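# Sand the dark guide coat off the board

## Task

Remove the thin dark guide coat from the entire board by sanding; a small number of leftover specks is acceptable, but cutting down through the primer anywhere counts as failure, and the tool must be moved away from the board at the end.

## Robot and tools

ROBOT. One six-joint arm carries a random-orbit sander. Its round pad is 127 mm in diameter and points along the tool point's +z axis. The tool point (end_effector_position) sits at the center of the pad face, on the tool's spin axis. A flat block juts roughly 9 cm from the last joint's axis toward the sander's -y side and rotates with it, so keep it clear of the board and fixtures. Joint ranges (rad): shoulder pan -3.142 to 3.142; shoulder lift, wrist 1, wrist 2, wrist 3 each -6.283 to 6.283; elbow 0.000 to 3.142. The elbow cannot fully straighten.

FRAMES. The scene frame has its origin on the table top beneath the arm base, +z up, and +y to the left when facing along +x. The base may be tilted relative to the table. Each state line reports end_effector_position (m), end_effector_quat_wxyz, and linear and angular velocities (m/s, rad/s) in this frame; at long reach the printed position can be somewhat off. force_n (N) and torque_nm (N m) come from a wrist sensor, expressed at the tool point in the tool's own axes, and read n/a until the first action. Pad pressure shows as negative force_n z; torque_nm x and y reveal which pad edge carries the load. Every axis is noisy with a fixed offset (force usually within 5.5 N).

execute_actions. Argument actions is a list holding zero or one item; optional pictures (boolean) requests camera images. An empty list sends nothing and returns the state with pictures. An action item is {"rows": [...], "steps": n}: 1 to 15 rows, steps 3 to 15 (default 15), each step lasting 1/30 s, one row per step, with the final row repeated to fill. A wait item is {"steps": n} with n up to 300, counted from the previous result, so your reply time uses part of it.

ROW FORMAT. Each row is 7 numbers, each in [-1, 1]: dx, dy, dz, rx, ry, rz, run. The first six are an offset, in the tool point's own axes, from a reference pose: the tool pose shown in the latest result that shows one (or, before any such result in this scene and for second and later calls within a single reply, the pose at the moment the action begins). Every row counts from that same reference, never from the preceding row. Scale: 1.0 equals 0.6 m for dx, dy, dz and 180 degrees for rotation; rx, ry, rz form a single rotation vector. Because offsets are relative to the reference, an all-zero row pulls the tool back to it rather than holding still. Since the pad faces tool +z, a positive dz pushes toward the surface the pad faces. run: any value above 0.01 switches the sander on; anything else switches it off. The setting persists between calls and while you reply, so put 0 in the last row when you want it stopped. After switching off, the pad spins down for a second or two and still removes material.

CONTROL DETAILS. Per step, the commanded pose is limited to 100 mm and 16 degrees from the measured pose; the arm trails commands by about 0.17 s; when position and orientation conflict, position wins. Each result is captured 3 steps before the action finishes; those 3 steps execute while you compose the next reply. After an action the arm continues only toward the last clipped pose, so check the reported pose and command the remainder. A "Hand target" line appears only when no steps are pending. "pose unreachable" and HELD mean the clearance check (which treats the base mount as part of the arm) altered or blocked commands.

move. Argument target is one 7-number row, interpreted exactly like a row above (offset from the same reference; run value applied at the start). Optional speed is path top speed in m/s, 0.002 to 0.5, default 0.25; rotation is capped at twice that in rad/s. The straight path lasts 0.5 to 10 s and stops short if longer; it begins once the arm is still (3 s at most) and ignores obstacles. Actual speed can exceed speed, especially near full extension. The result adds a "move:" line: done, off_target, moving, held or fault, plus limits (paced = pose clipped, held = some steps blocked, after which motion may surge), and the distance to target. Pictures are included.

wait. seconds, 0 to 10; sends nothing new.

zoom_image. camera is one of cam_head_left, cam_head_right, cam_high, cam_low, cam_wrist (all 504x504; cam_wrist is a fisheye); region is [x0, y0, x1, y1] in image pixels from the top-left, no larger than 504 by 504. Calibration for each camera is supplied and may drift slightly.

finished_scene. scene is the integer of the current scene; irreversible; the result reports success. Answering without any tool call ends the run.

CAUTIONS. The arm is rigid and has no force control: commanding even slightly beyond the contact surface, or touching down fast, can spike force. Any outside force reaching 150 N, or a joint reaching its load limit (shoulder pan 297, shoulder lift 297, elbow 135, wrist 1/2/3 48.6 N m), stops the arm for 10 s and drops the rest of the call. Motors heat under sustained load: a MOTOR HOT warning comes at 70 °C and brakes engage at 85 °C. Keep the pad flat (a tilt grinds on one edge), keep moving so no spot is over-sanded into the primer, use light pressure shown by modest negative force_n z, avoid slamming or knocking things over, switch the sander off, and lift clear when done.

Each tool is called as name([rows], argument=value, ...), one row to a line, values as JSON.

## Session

execute_actions(actions=[])

Scene clock: 0.00 s of 5400.00 s.
end_effector_position=(+0.6462, -0.0182, +0.5023) force_n=(-6.0, -3.3, +1.4) torque_nm=(-0.47, +1.07, -0.03) end_effector_quat_wxyz=(+0.007, +0.720, +0.693, -0.004) end_effector_velocity=(+0.000, -0.000, -0.000) end_effector_angular_velocity=(+0.001, -0.000, -0.000)
Joint positions: [-0.272 -1.671  1.82  -1.721 -1.572 -1.842]
Joint velocities: [-0.     0.     0.    -0.001  0.001  0.   ]
Hand target: +0.646, -0.018, +0.502; +0.007, +0.720, +0.693, -0.004
camera_calibration (this result's frames):
cam_wrist: T_world_to_cam=[[0.0204254, 0.999345, 0.0298874, -0.0162504], [0.969875, -0.0270634, 0.242094, -0.705106], [0.242744, 0.0240422, -0.969792, 0.442132], [0, 0, 0, 1]] pos_world=[0.576872, -0.0134726, 0.599964]

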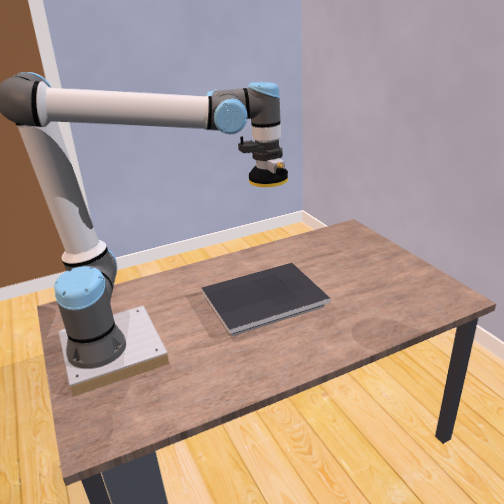

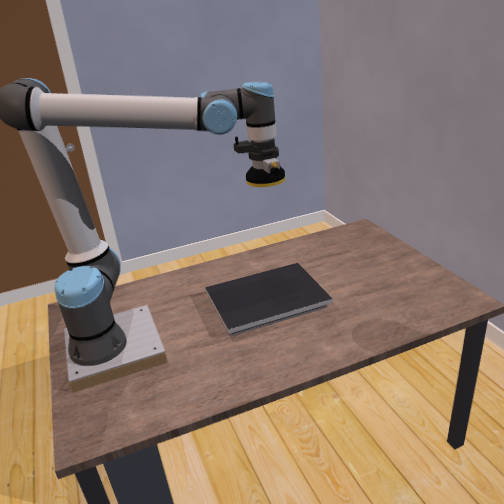

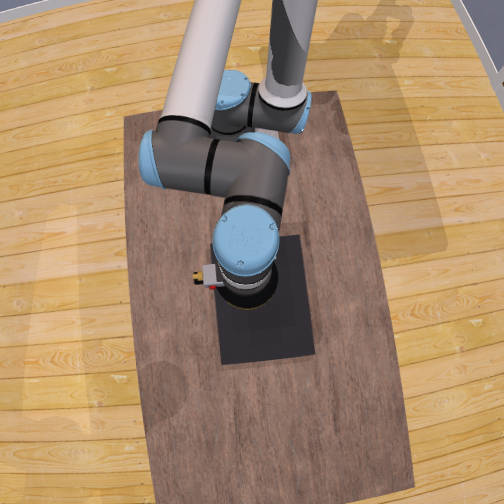

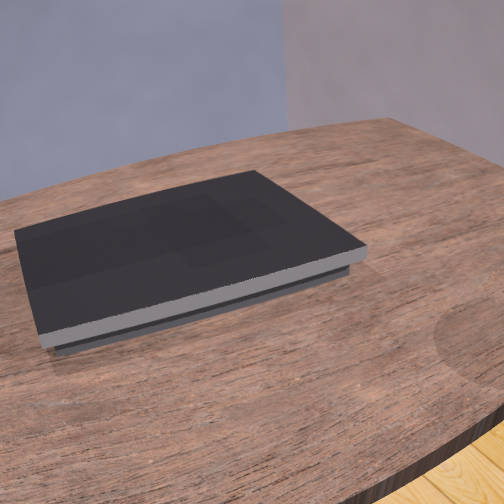

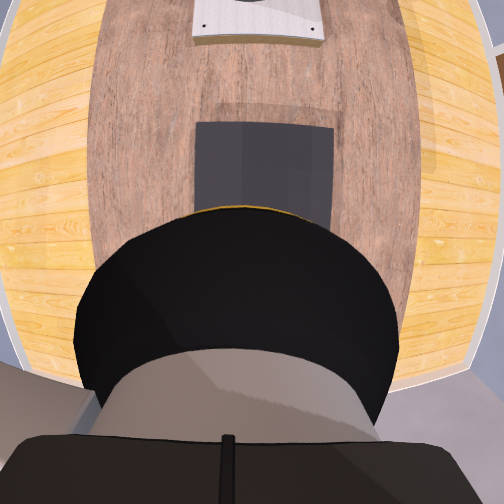

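zoom_image(camera="cam_head_left", region=[190, 250, 350, 350])

zoom_image(camera="cam_high", region=[180, 220, 340, 390])

zoom_image(camera="cam_low", region=[0, 150, 400, 400])

zoom_image(camera="cam_wrist", region=[170, 90, 360, 240])

Region (190, 250, 350, 350) of cam_head_left's 504x504 image, scaled by 3.150, with more detail than that image has; it fills the top 315 rows of this view, and the rest is white.

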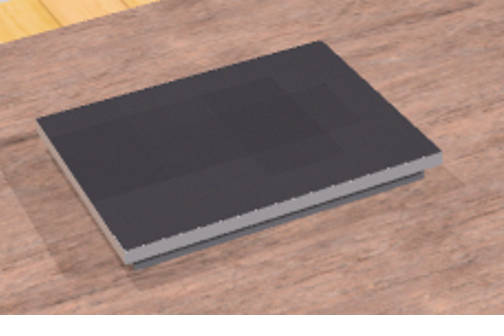

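Region (180, 220, 340, 390) of cam_high's 504x504 image, scaled by 2.965, with more detail than that image has; it fills the left 474 columns of this view, and the rest is white.

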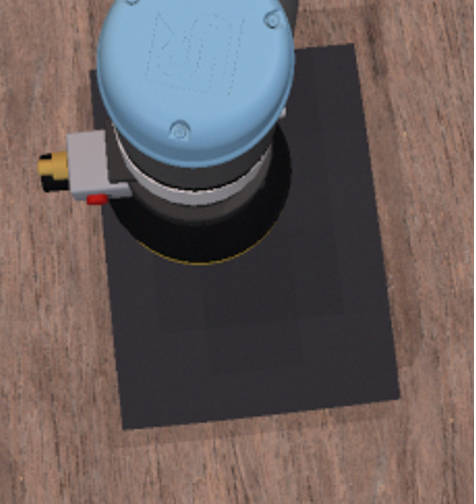

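Region (0, 150, 400, 400) of cam_low's 504x504 image, scaled by 1.260, with more detail than that image has; it fills the top 315 rows of this view, and the rest is white.

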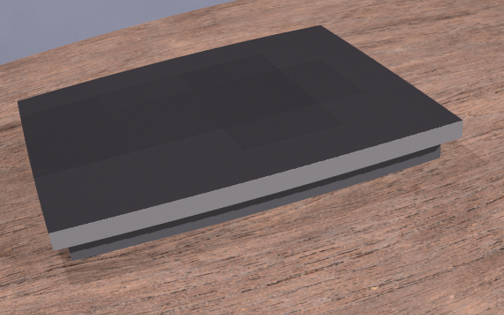

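Region (170, 90, 360, 240) of cam_wrist's 504x504 image, scaled by 2.653, with more detail than that image has; it fills the top 398 rows of this view, and the rest is white.

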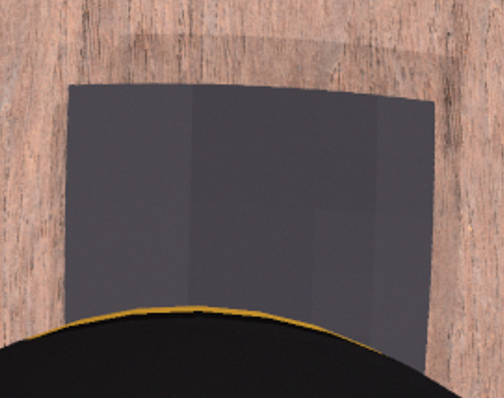

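move(target=[0.2695, -0.344, 0.7453, 0.0014, 0.0049, -0.0042, 0], speed=0.4)

execute_actions([
  {"rows": [[0,0,0.0015,0,0,0,0],[0,0,0.003,0,0,0,0],[0,0,0.0045,0,0,0,0],[0,0,0.006,0,0,0,0],[0,0,0.007,0,0,0,0],[0,0,0.008,0,0,0,0],[0,0,0.0087,0,0,0,0],[0,0,0.0094,0,0,0,0],[0,0,0.01,0,0,0,0],[0,0,0.0105,0,0,0,0],[0,0,0.011,0,0,0,0]], "steps": 15},
])

Scene clock: 3.80 s of 5400.00 s.
end_effector_position=(+0.4478, +0.1447, +0.0523) force_n=(-6.2, -3.9, +0.3) torque_nm=(-0.42, +1.07, +0.03) end_effector_quat_wxyz=(-0.000, +0.716, +0.698, -0.000) end_effector_velocity=(+0.001, +0.001, -0.002) end_effector_angular_velocity=(+0.000, -0.004, -0.000)
Joint positions: [-0.038 -1.414  2.587 -2.739 -1.557 -1.62 ]
Joint velocities: [ 0.002  0.006  0.001 -0.011  0.001  0.002]
Hand target: +0.448, +0.145, +0.052; -0.000, +0.716, +0.698, -0.000
Off the commanded pose: 0.001 m, 0 deg.
Kept back: nothing.
move: done
camera_calibration (this result's frames):
cam_wrist: T_world_to_cam=[[0.00735933, 0.998936, 0.0455165, -0.156483], [0.971093, -0.0179997, 0.238022, -0.400916], [0.238588, 0.042449, -0.970193, 0.0491533], [0, 0, 0, 1]] pos_world=[0.378751, 0.147014, 0.150238]

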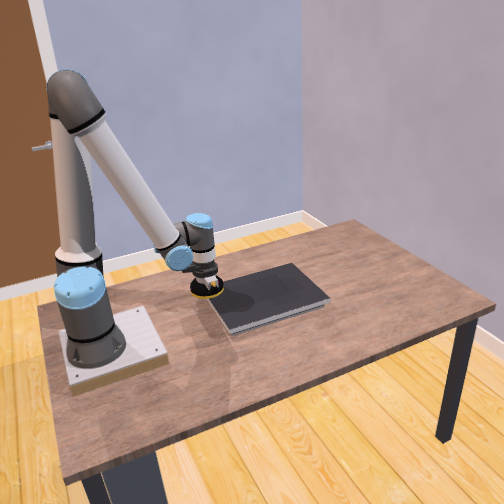

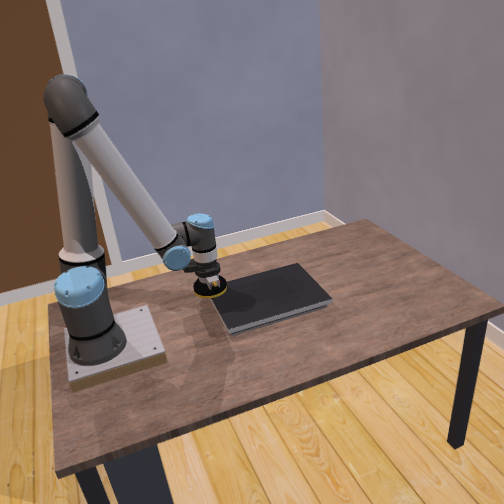

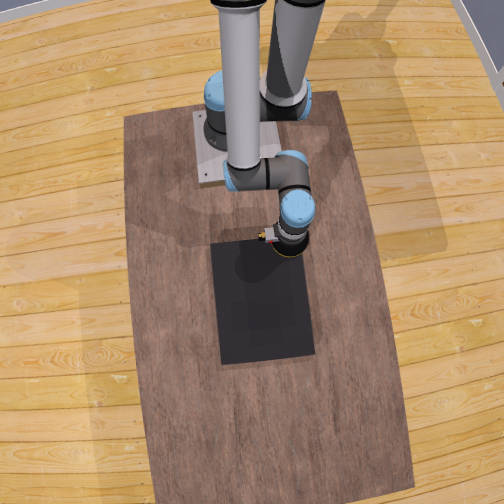

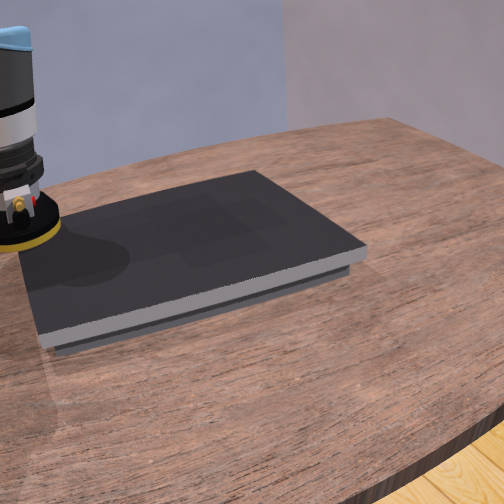

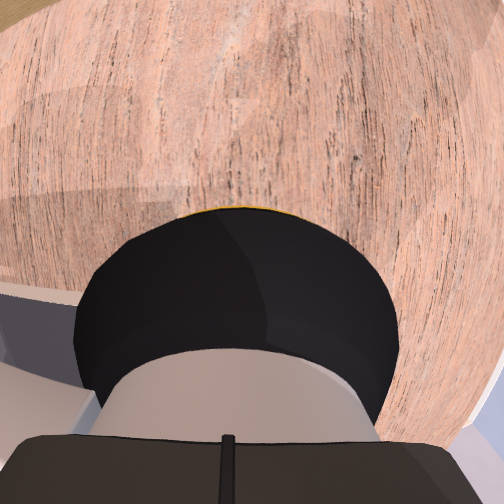

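Scene clock: 4.20 s of 5400.00 s.
end_effector_position=(+0.4477, +0.1447, +0.0470) force_n=(-2.5, +3.2, -2.8) torque_nm=(+0.70, +0.29, -0.08) end_effector_quat_wxyz=(-0.000, +0.716, +0.698, -0.000) end_effector_velocity=(+0.000, +0.000, -0.011) end_effector_angular_velocity=(+0.002, -0.000, -0.000)
Joint positions: [-0.037 -1.399  2.589 -2.757 -1.557 -1.62 ]
Joint velocities: [ 0.     0.032  0.004 -0.037  0.002  0.001]
Steps of this call (steps 1 to 12: the first 12 steps of this action). Readings (end_effector_position | what the end effector reports):
1: (+0.4478, +0.1447, +0.0522) | force_n=(-1.0, -1.4, +0.4) torque_nm=(-0.21, +0.25, -0.05)
2: (+0.4478, +0.1448, +0.0520) | force_n=(+1.4, +1.2, -2.4) torque_nm=(+0.49, -0.22, -0.01)
4: (+0.4478, +0.1447, +0.0512) | force_n=(-2.5, -4.0, +0.9) torque_nm=(-0.43, +0.45, +0.08)
8: (+0.4477, +0.1447, +0.0489) | force_n=(-5.1, +0.4, -2.2) torque_nm=(-0.04, +0.73, -0.03)
12: the state above

execute_actions([
  {"rows": [[0,0,0.0026,0,0,0,0],[0,0,0.003,0,0,0,0],[0,0,0.0034,0,0,0,0],[0,0,0.0038,0,0,0,0],[0,0,0.0042,0,0,0,0],[0,0,0.0046,0,0,0,0],[0,0,0.005,0,0,0,0],[0,0,0.0054,0,0,0,0],[0,0,0.0058,0,0,0,0]], "steps": 15},
])

Scene clock: 4.73 s of 5400.00 s.
end_effector_position=(+0.4477, +0.1447, +0.0440) force_n=(-1.1, -0.5, -2.8) torque_nm=(+0.12, +0.23, -0.21) end_effector_quat_wxyz=(-0.000, +0.716, +0.698, -0.000) end_effector_velocity=(+0.000, -0.000, -0.004) end_effector_angular_velocity=(-0.001, -0.000, -0.000)
Joint positions: [-0.037 -1.39   2.59  -2.766 -1.557 -1.62 ]
Joint velocities: [ 0.     0.011  0.001 -0.012 -0.001  0.   ]
Off your previous action's commanded pose: 0.001 m, 0 deg at its last step (step 3 of this call).
Steps of this call (steps 1 to 3: the last 3 steps of your previous action; step 4: nothing new was sent; steps 5 to 16: the first 12 steps of this action). Readings (end_effector_position | what the end effector reports):
5: (+0.4477, +0.1447, +0.0460) | force_n=(-0.2, -5.5, +5.9) torque_nm=(-0.56, +0.09, -0.07)
6: (+0.4477, +0.1447, +0.0459) | force_n=(-3.3, +0.8, +0.6) torque_nm=(+0.29, +0.72, +0.11)
8: (+0.4477, +0.1447, +0.0456) | force_n=(-0.2, -1.7, -6.7) torque_nm=(-0.03, +0.03, -0.14)
12: (+0.4477, +0.1447, +0.0448) | force_n=(+2.4, +0.9, -6.2) torque_nm=(+0.21, -0.28, +0.13)
16: the state above

execute_actions([
  {"rows": [[0,0,0.0012,0,0,0,0],[0,0,0.0015,0,0,0,0],[0,0,0.0018,0,0,0,0],[0,0,0.0021,0,0,0,0],[0,0,0.0024,0,0,0,0],[0,0,0.0027,0,0,0,0],[0,0,0.003,0,0,0,0],[0,0,0.0033,0,0,0,0]], "steps": 15},
])

Scene clock: 8.60 s of 5400.00 s.
end_effector_position=(+0.4478, +0.1447, +0.0423) force_n=(+3.0, -4.2, -37.5) torque_nm=(-0.36, -0.67, -0.06) end_effector_quat_wxyz=(-0.000, +0.716, +0.698, -0.000) end_effector_velocity=(-0.000, -0.000, -0.002) end_effector_angular_velocity=(-0.001, +0.001, +0.000)
Joint positions: [-0.037 -1.385  2.591 -2.772 -1.557 -1.62 ]
Joint velocities: [ 0.     0.006  0.001 -0.006 -0.001  0.   ]
Off your previous action's commanded pose: 0.000 m, 0 deg at its last step (step 3 of this call).
Steps of this call (steps 1 to 3: the last 3 steps of your previous action; steps 4 to 104: nothing new was sent; steps 105 to 116: the first 12 steps of this action). Readings (end_effector_position | what the end effector reports):
105: (+0.4477, +0.1447, +0.0436) | force_n=(+1.1, -3.6, -6.5) torque_nm=(-0.45, -0.19, -0.04)
106: (+0.4477, +0.1447, +0.0435) | force_n=(-0.9, +1.1, -11.4) torque_nm=(+0.24, -0.04, +0.13)
108: (+0.4477, +0.1447, +0.0433) | force_n=(+5.0, -2.0, -16.1) torque_nm=(-0.12, -0.87, -0.04)
112: (+0.4478, +0.1447, +0.0428) | force_n=(-1.3, +0.1, -28.4) torque_nm=(+0.24, +0.04, -0.09)
116: the state above

execute_actions([
  {"rows": [[0,0,-0.0002,0,0,0,1]], "steps": 14},
])

move(target=[0, 0.617, -0.0014, 0, 0, 0, 1], speed=0.05)

move(target=[-0.187, 0, -0.0003, 0, 0, 0, 1], speed=0.07)

execute_actions([
  {"rows": [[0,0,-0.004,0,0,0,1]], "steps": 15},
])

Scene clock: 9.30 s of 5400.00 s.
end_effector_position=(+0.4477, +0.1448, +0.0423) force_n=(-10.3, -2.6, -41.2) torque_nm=(-0.25, +1.02, -0.17) end_effector_quat_wxyz=(-0.000, +0.716, +0.698, -0.000) end_effector_velocity=(+0.001, +0.000, +0.001) end_effector_angular_velocity=(+0.001, +0.000, +0.000)
Joint positions: [-0.037 -1.385  2.591 -2.772 -1.557 -1.62 ]
Joint velocities: [ 0.    -0.001 -0.002  0.003  0.001  0.   ]
Off your previous action's commanded pose: 0.000 m, 0 deg at its last step (step 3 of this call).
Steps of this call (steps 1 to 3: the last 3 steps of your previous action; steps 4 to 10: nothing new was sent; steps 11 to 21: the first 11 steps of this action). Readings (end_effector_position | what the end effector reports):
11: (+0.4477, +0.1448, +0.0420) | force_n=(-6.1, +18.4, -45.3) torque_nm=(-0.81, -1.59, -0.53)
12: (+0.4477, +0.1447, +0.0421) | force_n=(+26.1, +13.7, -42.2) torque_nm=(-2.32, -1.87, -0.50)
14: (+0.4477, +0.1447, +0.0422) | force_n=(+25.8, +5.9, -36.8) torque_nm=(-0.87, -3.39, +0.09)
18: (+0.4477, +0.1448, +0.0423) | force_n=(+10.4, +14.9, -28.6) torque_nm=(+0.14, -1.51, -0.09)
21: the state above

Scene clock: 17.33 s of 5400.00 s.
end_effector_position=(+0.8175, +0.1359, +0.0431) force_n=(-8.3, -0.1, -37.7) torque_nm=(+0.55, +1.24, -0.13) end_effector_quat_wxyz=(-0.000, +0.716, +0.698, -0.000) end_effector_velocity=(+0.002, -0.000, -0.000) end_effector_angular_velocity=(+0.000, +0.002, -0.000)
Joint positions: [-0.014 -0.995  1.891 -2.462 -1.557 -1.597]
Joint velocities: [-0.     0.003 -0.006  0.005  0.     0.   ]
Hand target: +0.818, +0.136, +0.043; -0.000, +0.716, +0.698, -0.000
Off your previous action's commanded pose: 0.000 m, 0 deg at its last step (step 3 of this call).
Off the commanded pose: 0.000 m, 0 deg.
Kept back: nothing.
move: done
camera_calibration (this result's frames):
cam_wrist: T_world_to_cam=[[0.00733629, 0.998937, 0.0455172, -0.149941], [0.971068, -0.0179819, 0.238124, -0.757947], [0.23869, 0.0424533, -0.970168, -0.0477111], [0, 0, 0, 1]] pos_world=[0.748506, 0.138177, 0.141023]

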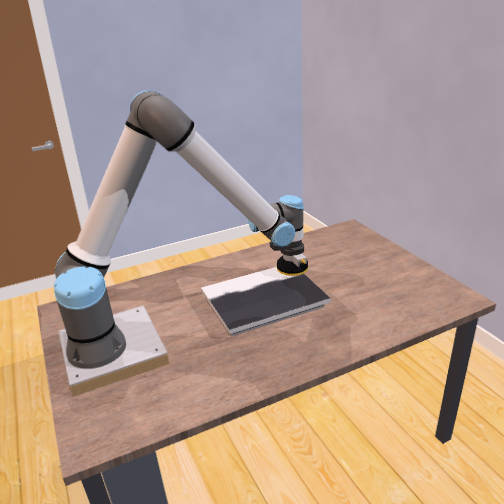

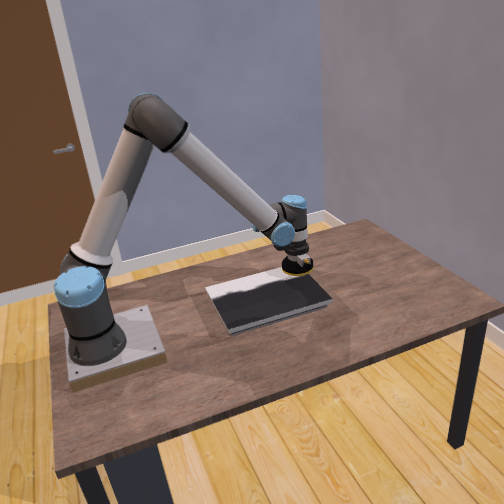

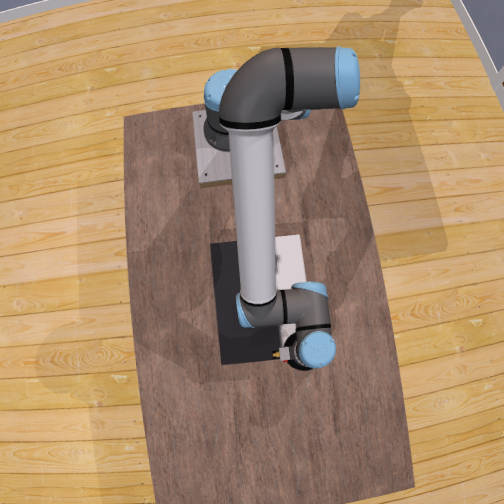

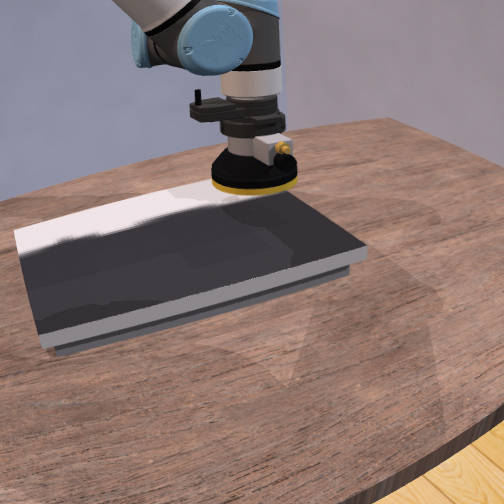

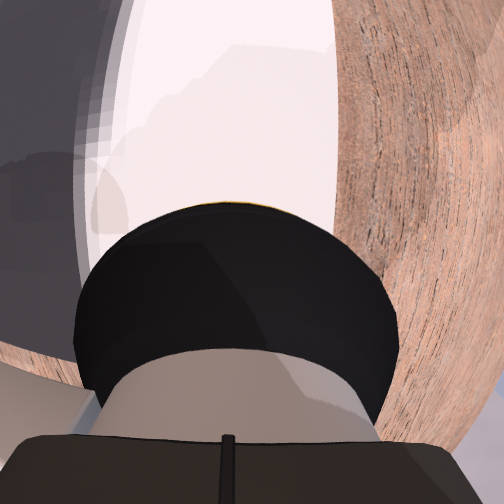

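Scene clock: 19.60 s of 5400.00 s.
end_effector_position=(+0.8150, +0.0240, +0.0430) force_n=(+1.6, +4.6, -40.1) torque_nm=(+0.58, +0.17, -0.17) end_effector_quat_wxyz=(-0.000, +0.716, +0.698, -0.000) end_effector_velocity=(+0.000, -0.003, +0.000) end_effector_angular_velocity=(+0.000, -0.001, -0.000)
Joint positions: [-0.153 -1.008  1.918 -2.476 -1.558 -1.736]
Joint velocities: [-0.003 -0.     0.    -0.001  0.    -0.003]
Hand target: +0.815, +0.024, +0.043; -0.000, +0.716, +0.698, -0.000
Off the commanded pose: 0.000 m, 0 deg.
Kept back: nothing.
move: done
camera_calibration (this result's frames):
cam_wrist: T_world_to_cam=[[0.00735972, 0.998944, 0.0453469, -0.0381284], [0.971124, -0.0179541, 0.237899, -0.757592], [0.238462, 0.0422866, -0.970231, -0.0422012], [0, 0, 0, 1]] pos_world=[0.74606, 0.0262708, 0.141014]

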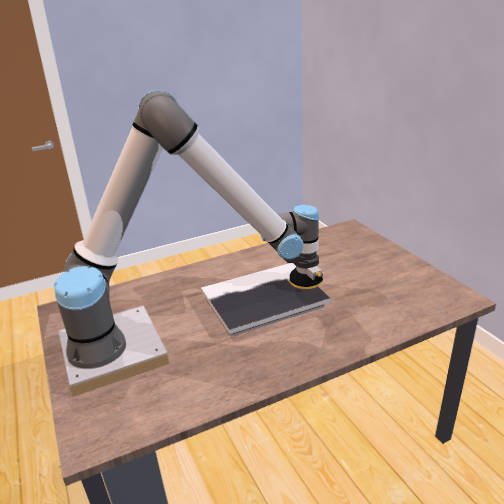

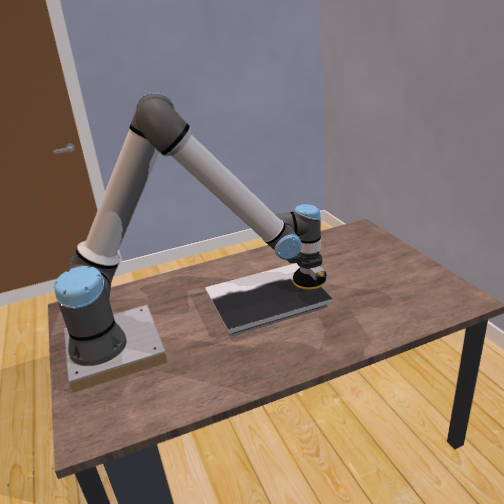

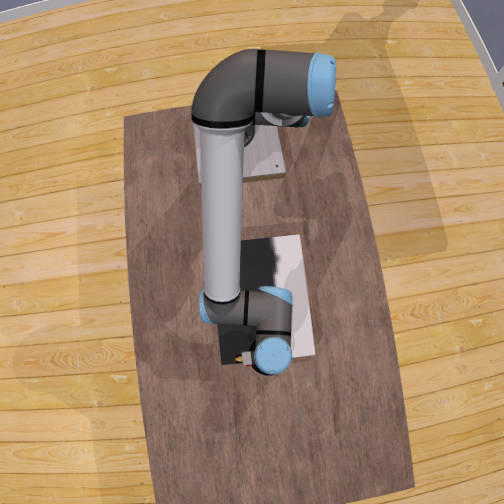

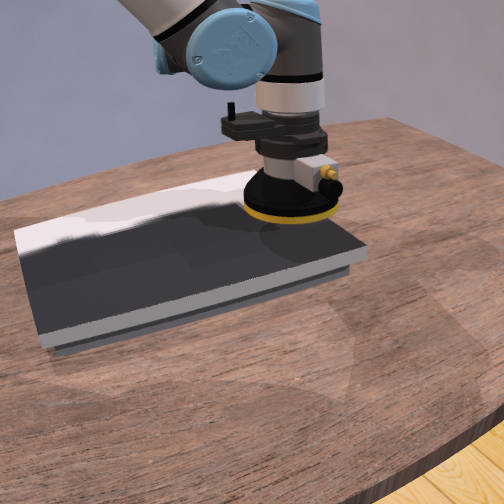

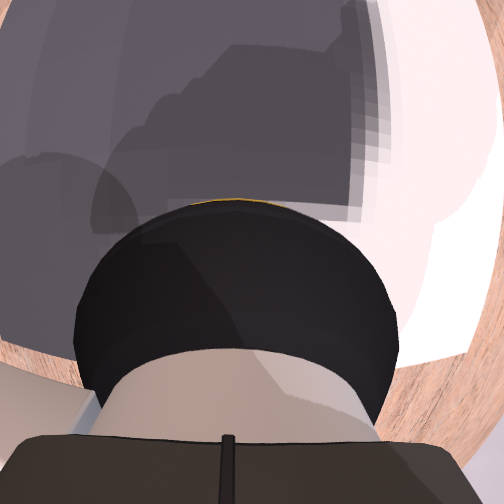

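Scene clock: 20.00 s of 5400.00 s.
end_effector_position=(+0.8148, +0.0240, +0.0451) force_n=(-3.9, -3.4, -3.2) torque_nm=(-0.32, +0.70, -0.26) end_effector_quat_wxyz=(-0.000, +0.716, +0.698, -0.000) end_effector_velocity=(+0.002, -0.000, +0.003) end_effector_angular_velocity=(+0.001, -0.006, +0.000)
Joint positions: [-0.153 -1.011  1.918 -2.472 -1.558 -1.736]
Joint velocities: [-0.    -0.002 -0.002 -0.001  0.002 -0.   ]
Steps of this call (steps 1 to 12: the first 12 steps of this action). Readings (end_effector_position | what the end effector reports):
1: (+0.8151, +0.0239, +0.0431) | force_n=(+1.4, +4.4, -47.9) torque_nm=(+1.99, -0.68, -0.08)
2: (+0.8150, +0.0239, +0.0435) | force_n=(-0.5, -0.5, -29.9) torque_nm=(+0.16, +0.36, +0.06)
4: (+0.8149, +0.0239, +0.0441) | force_n=(+1.0, -1.1, -20.0) torque_nm=(-0.18, -0.04, -0.20)
8: (+0.8147, +0.0240, +0.0447) | force_n=(-0.9, +0.9, -1.1) torque_nm=(+0.00, +0.31, +0.09)
12: the state above

execute_actions([
  {"rows": [[0.005,0,0.001,0,0,0,1],[0.01,0,0.002,0,0,0,1],[0.015,0,0.003,0,0,0,1],[0.02,0,0.0037,0,0,0,1],[0.023,0,0.0037,0,0,0,1]], "steps": 10},
])

move(target=[0, -0.617, 0.0015, 0, 0, 0, 1], speed=0.045)

move(target=[-0.19, 0, -0.0003, 0, 0, 0, 1], speed=0.07)

move(target=[0, 0.617, -0.0014, 0, 0, 0, 1], speed=0.05)

execute_actions([
  {"rows": [[0,0,0,0,0,0,1],[0,0,0,0,0,0,1],[0,0,0,0,0,0,1],[0,0,0,0,0,0,1],[0,0,0,0,0,0,1],[0,0,-0.01,0,0,0,0]], "steps": 13},
])

move(target=[-0.2, 0, -0.25, 0, 0, 0, 0], speed=0.25)

Scene clock: 20.50 s of 5400.00 s.
end_effector_position=(+0.8151, +0.0327, +0.0438) force_n=(-3.5, -7.6, -26.9) torque_nm=(+0.02, +0.59, +0.03) end_effector_quat_wxyz=(-0.000, +0.716, +0.698, -0.000) end_effector_velocity=(+0.002, +0.042, -0.005) end_effector_angular_velocity=(-0.000, -0.002, +0.001)
Joint positions: [-0.142 -1.008  1.917 -2.474 -1.558 -1.725]
Joint velocities: [ 0.053  0.01  -0.005 -0.008  0.001  0.052]
Off your previous action's commanded pose: 0.000 m, 0 deg at its last step (step 3 of this call).
Steps of this call (steps 1 to 3: the last 3 steps of your previous action; steps 4 to 8: nothing new was sent; steps 9 to 15: the first 7 steps of this action). Readings (end_effector_position | what the end effector reports):
9: (+0.8150, +0.0240, +0.0454) | force_n=(+0.1, -0.7, -2.1) torque_nm=(+0.13, +0.26, -0.14)
10: (+0.8150, +0.0246, +0.0453) | force_n=(-2.6, +2.4, -5.0) torque_nm=(+0.66, +0.41, -0.13)
12: (+0.8149, +0.0273, +0.0446) | force_n=(-6.8, -0.2, -3.7) torque_nm=(+0.15, +1.00, -0.31)
15: the state above

Scene clock: 29.47 s of 5400.00 s.
end_effector_position=(+0.4453, +0.0463, +0.0424) force_n=(-6.2, -1.5, -42.5) torque_nm=(-1.52, +1.15, -0.11) end_effector_quat_wxyz=(-0.000, +0.716, +0.698, -0.000) end_effector_velocity=(-0.003, +0.000, -0.000) end_effector_angular_velocity=(+0.001, +0.001, -0.001)
Joint positions: [-0.266 -1.409  2.632 -2.786 -1.559 -1.849]
Joint velocities: [-0.002 -0.003  0.004  0.     0.001 -0.001]
Hand target: +0.445, +0.046, +0.042; -0.000, +0.716, +0.698, -0.000
Off your previous action's commanded pose: 0.002 m, 0 deg at its last step (step 3 of this call).
Off the commanded pose: 0.000 m, 0 deg.
Kept back: nothing.
move: done
camera_calibration (this result's frames):
cam_wrist: T_world_to_cam=[[0.00737304, 0.998942, 0.0453872, -0.0576954], [0.97124, -0.017956, 0.237424, -0.398015], [0.237987, 0.0423313, -0.970345, 0.0445777], [0, 0, 0, 1]] pos_world=[0.376385, 0.0486006, 0.140373]

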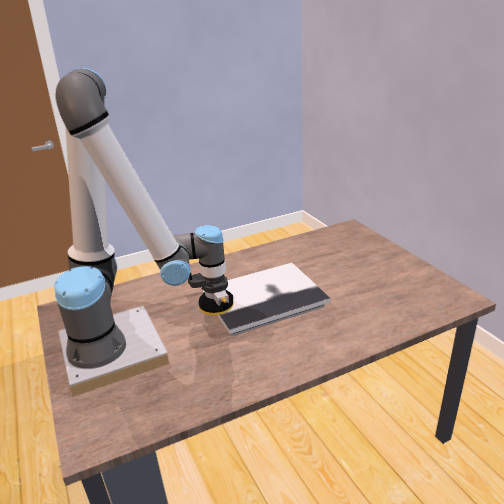

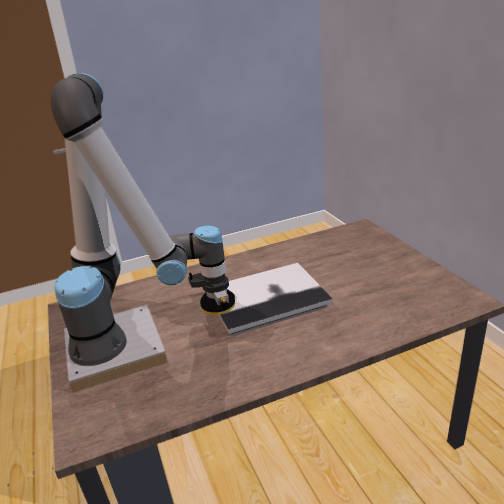

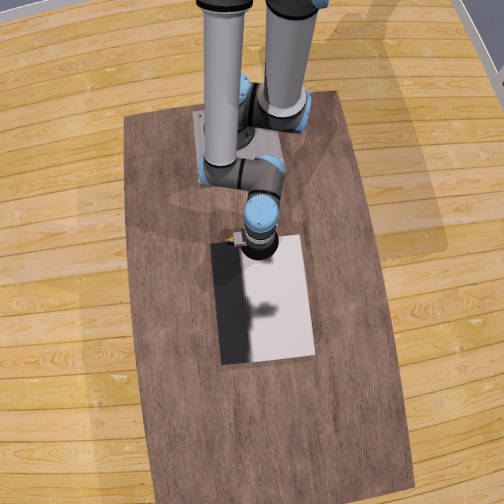

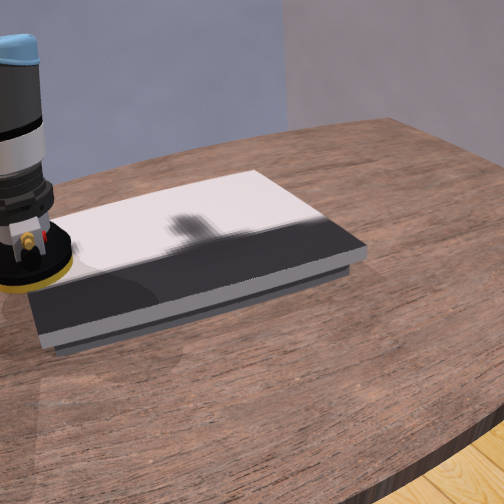

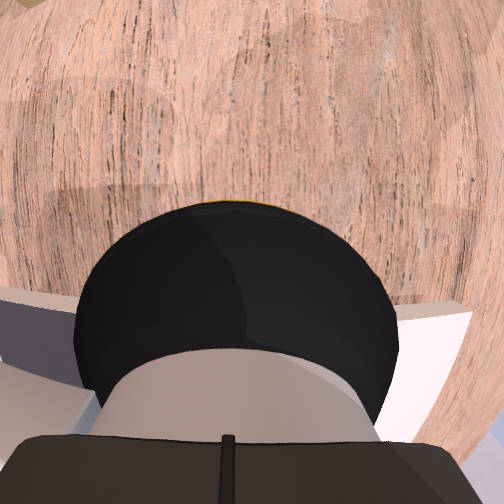

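Scene clock: 31.77 s of 5400.00 s.
end_effector_position=(+0.4422, -0.0674, +0.0424) force_n=(+2.3, +4.9, -40.7) torque_nm=(-0.23, -0.73, -0.24) end_effector_quat_wxyz=(-0.001, +0.716, +0.698, -0.001) end_effector_velocity=(+0.000, -0.003, -0.000) end_effector_angular_velocity=(+0.001, -0.001, +0.000)
Joint positions: [-0.52  -1.405  2.632 -2.787 -1.562 -2.103]
Joint velocities: [-0.005  0.001 -0.001 -0.001  0.001 -0.006]
Hand target: +0.442, -0.068, +0.042; -0.001, +0.716, +0.698, -0.001
Off the commanded pose: 0.000 m, 0 deg.
Kept back: nothing.
move: done
camera_calibration (this result's frames):
cam_wrist: T_world_to_cam=[[0.00742422, 0.998948, 0.045247, 0.055912], [0.971362, -0.0179506, 0.236924, -0.397068], [0.237487, 0.0421922, -0.970474, 0.0503535], [0, 0, 0, 1]] pos_world=[0.373323, -0.0651053, 0.140412]

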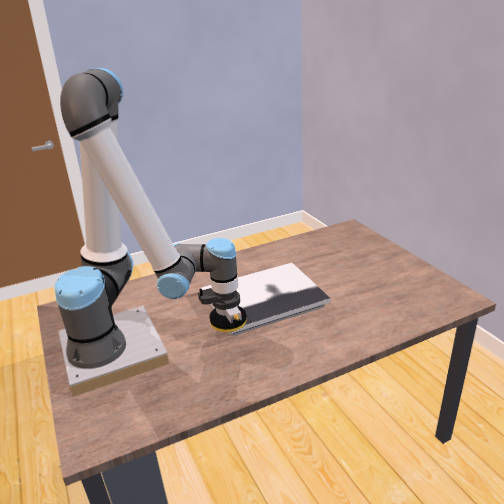

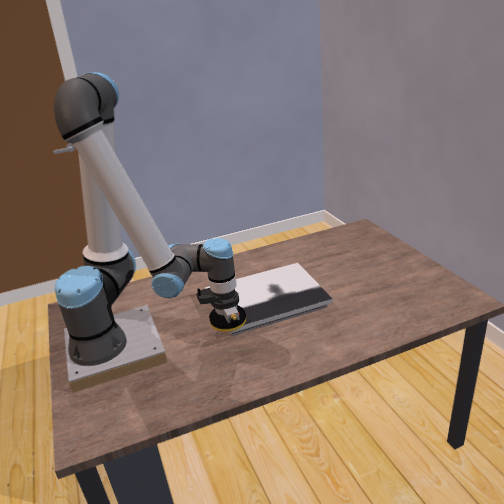

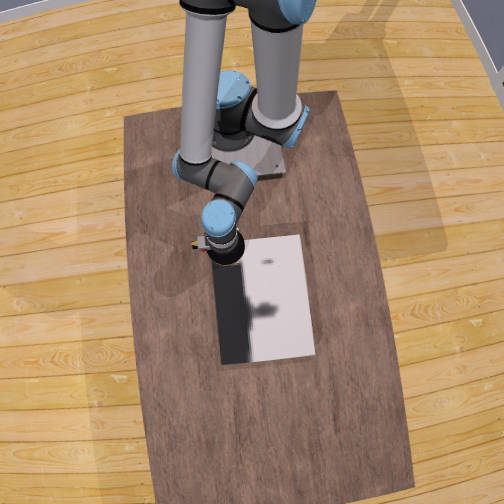

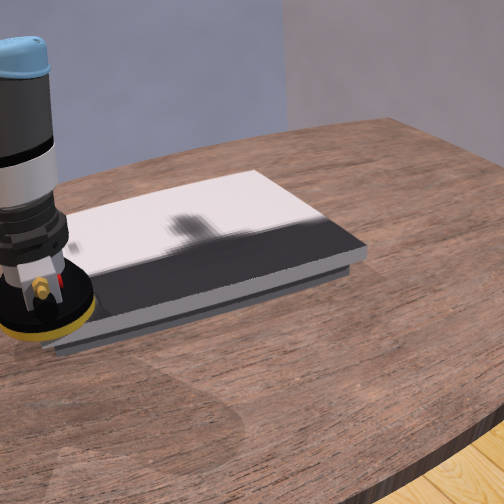

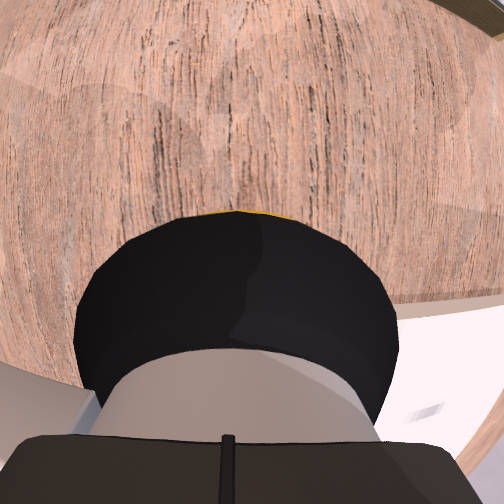

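Scene clock: 39.80 s of 5400.00 s.
end_effector_position=(+0.8121, -0.0765, +0.0429) force_n=(+6.6, +7.3, -40.2) torque_nm=(+1.52, -1.13, -0.26) end_effector_quat_wxyz=(-0.000, +0.716, +0.698, -0.000) end_effector_velocity=(+0.003, -0.000, +0.000) end_effector_angular_velocity=(+0.001, -0.001, +0.000)
Joint positions: [-0.276 -1.005  1.917 -2.475 -1.559 -1.859]
Joint velocities: [ 0.001  0.003 -0.006  0.002  0.001  0.001]
Hand target: +0.812, -0.076, +0.043; -0.000, +0.716, +0.698, -0.000
Off the commanded pose: 0.001 m, 0 deg.
Kept back: nothing.
move: done
camera_calibration (this result's frames):
cam_wrist: T_world_to_cam=[[0.00736995, 0.998941, 0.0454113, 0.0622181], [0.971237, -0.0179592, 0.237436, -0.756577], [0.238, 0.0423553, -0.970341, -0.0369683], [0, 0, 0, 1]] pos_world=[0.743156, -0.074174, 0.140941]

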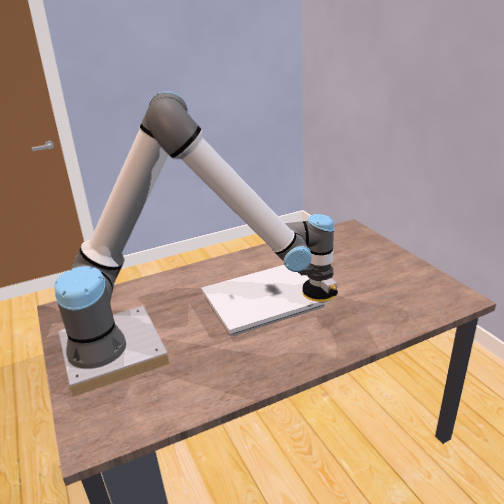

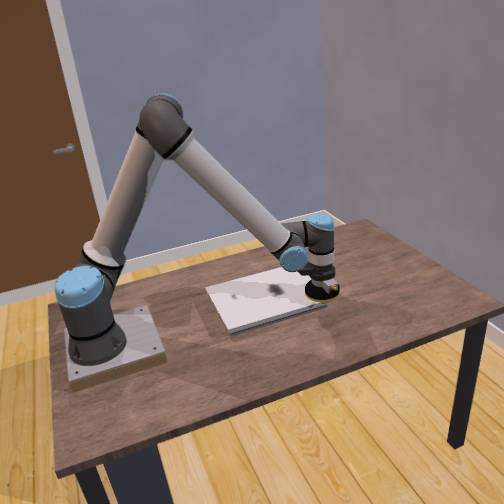

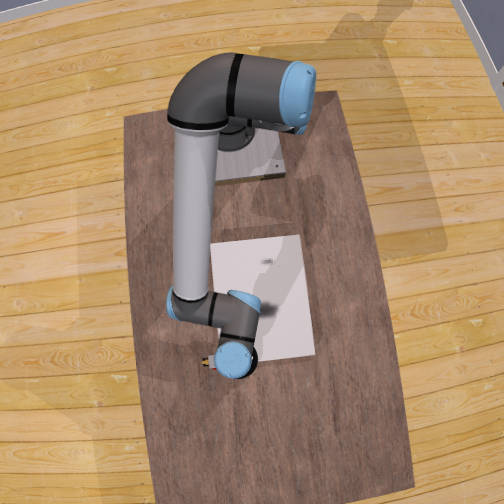

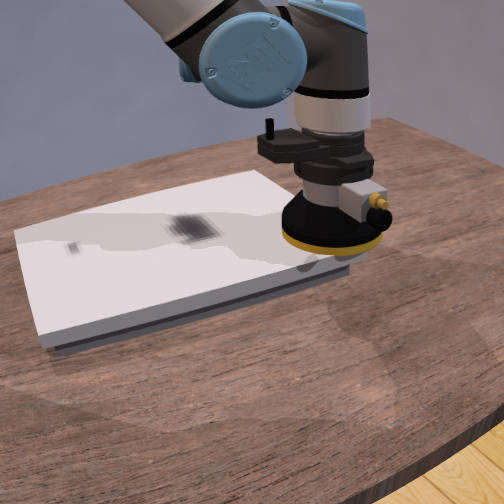

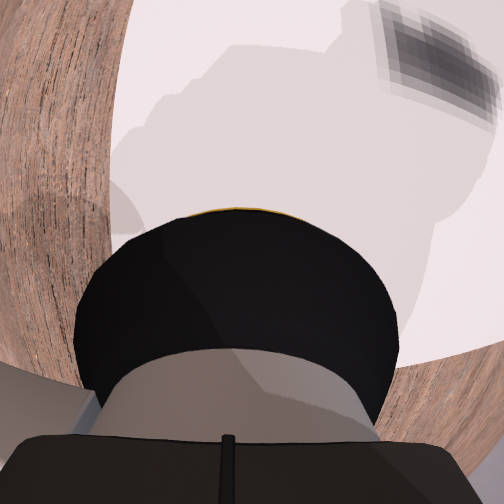

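Scene clock: 40.13 s of 5400.00 s.
end_effector_position=(+0.8118, -0.0763, +0.0464) force_n=(+0.7, +0.0, -6.1) torque_nm=(-0.03, -0.01, -0.09) end_effector_quat_wxyz=(-0.001, +0.716, +0.698, -0.001) end_effector_velocity=(+0.000, -0.000, +0.019) end_effector_angular_velocity=(-0.002, -0.001, +0.000)
Joint positions: [-0.276 -1.01   1.916 -2.468 -1.559 -1.859]
Joint velocities: [-0.    -0.026 -0.004  0.028 -0.002 -0.   ]
Steps of this call (steps 1 to 10: the first 10 steps of this action). Readings (end_effector_position | what the end effector reports):
1: (+0.8122, -0.0765, +0.0429) | force_n=(-7.1, -5.8, -48.4) torque_nm=(+0.97, +1.43, +0.00)
2: (+0.8122, -0.0765, +0.0429) | force_n=(+0.9, +7.2, -37.6) torque_nm=(+0.93, -0.18, -0.09)
4: (+0.8122, -0.0765, +0.0429) | force_n=(+1.0, +3.1, -33.7) torque_nm=(+0.36, +0.17, -0.08)
8: (+0.8119, -0.0763, +0.0448) | force_n=(+1.5, +2.3, -1.7) torque_nm=(+0.43, -0.13, -0.05)
10: the state above

Scene clock: 41.83 s of 5400.00 s.
end_effector_position=(+0.8092, -0.1965, +0.1983) force_n=(+3.1, -1.2, -4.0) torque_nm=(-0.04, -0.59, +0.05) end_effector_quat_wxyz=(-0.001, +0.716, +0.698, -0.001) end_effector_velocity=(+0.000, -0.002, +0.002) end_effector_angular_velocity=(-0.001, -0.000, -0.000)
Joint positions: [-0.417 -1.167  1.813 -2.207 -1.56  -2.   ]
Joint velocities: [-0.002 -0.001 -0.002  0.003 -0.001 -0.002]
Hand target: +0.809, -0.197, +0.198; -0.001, +0.716, +0.698, -0.001
Off your previous action's commanded pose: 0.001 m, 0 deg at its last step (step 3 of this call).
Off the commanded pose: 0.000 m, 0 deg.
Kept back: nothing.
move: done
camera_calibration (this result's frames):
cam_wrist: T_world_to_cam=[[0.00739746, 0.998944, 0.0453527, 0.175061], [0.971334, -0.0179547, 0.237039, -0.792811], [0.237603, 0.0422991, -0.970441, 0.119842], [0, 0, 0, 1]] pos_world=[0.740314, -0.19418, 0.296287]

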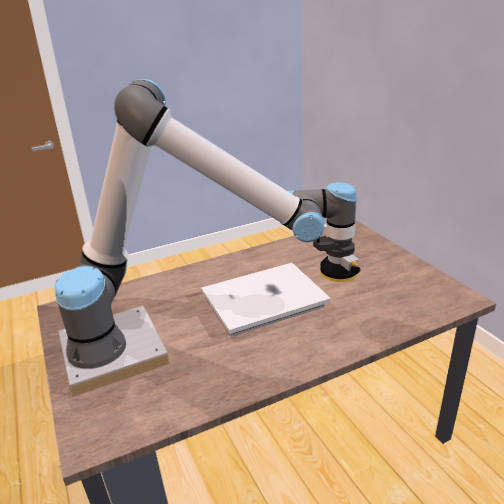

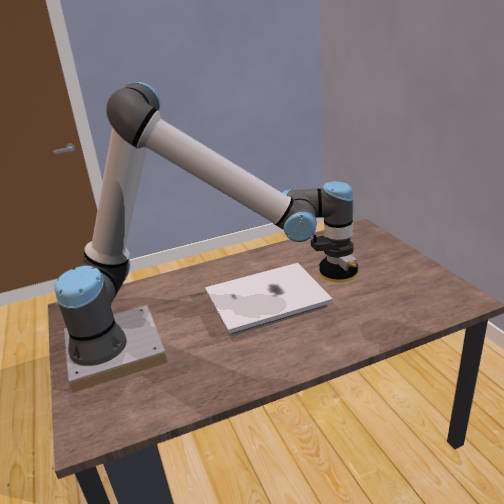

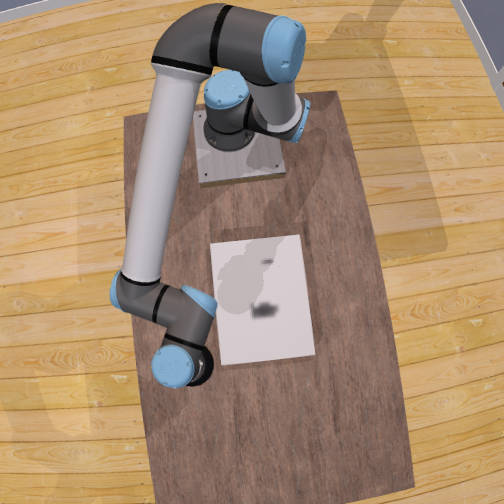

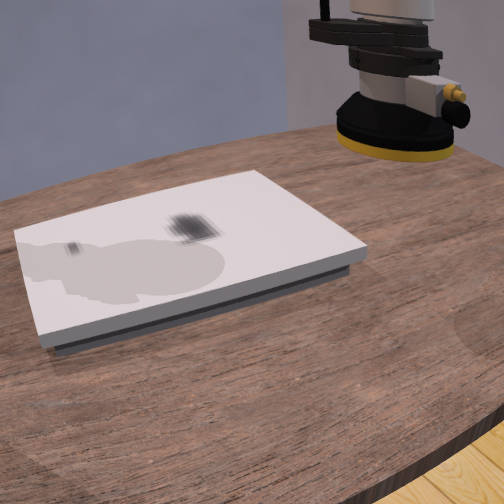

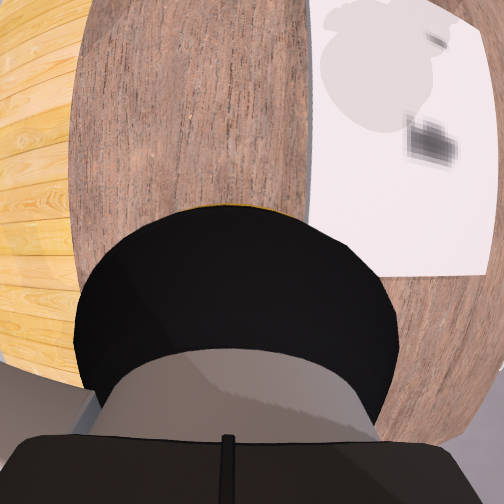

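zoom_image(camera="cam_high", region=[180, 220, 340, 390])

Region (180, 220, 340, 390) of cam_high's 504x504 image, scaled by 2.965, with more detail than that image has; it fills the left 474 columns of this view, and the rest is white.

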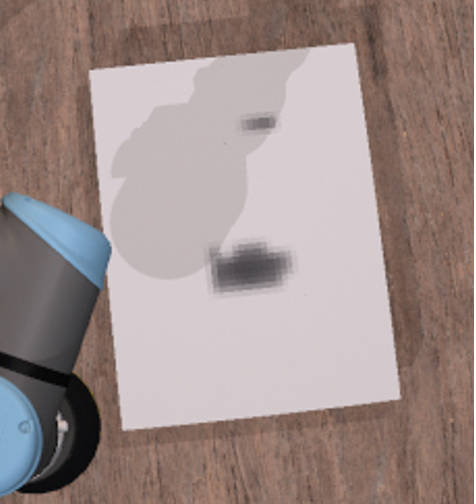

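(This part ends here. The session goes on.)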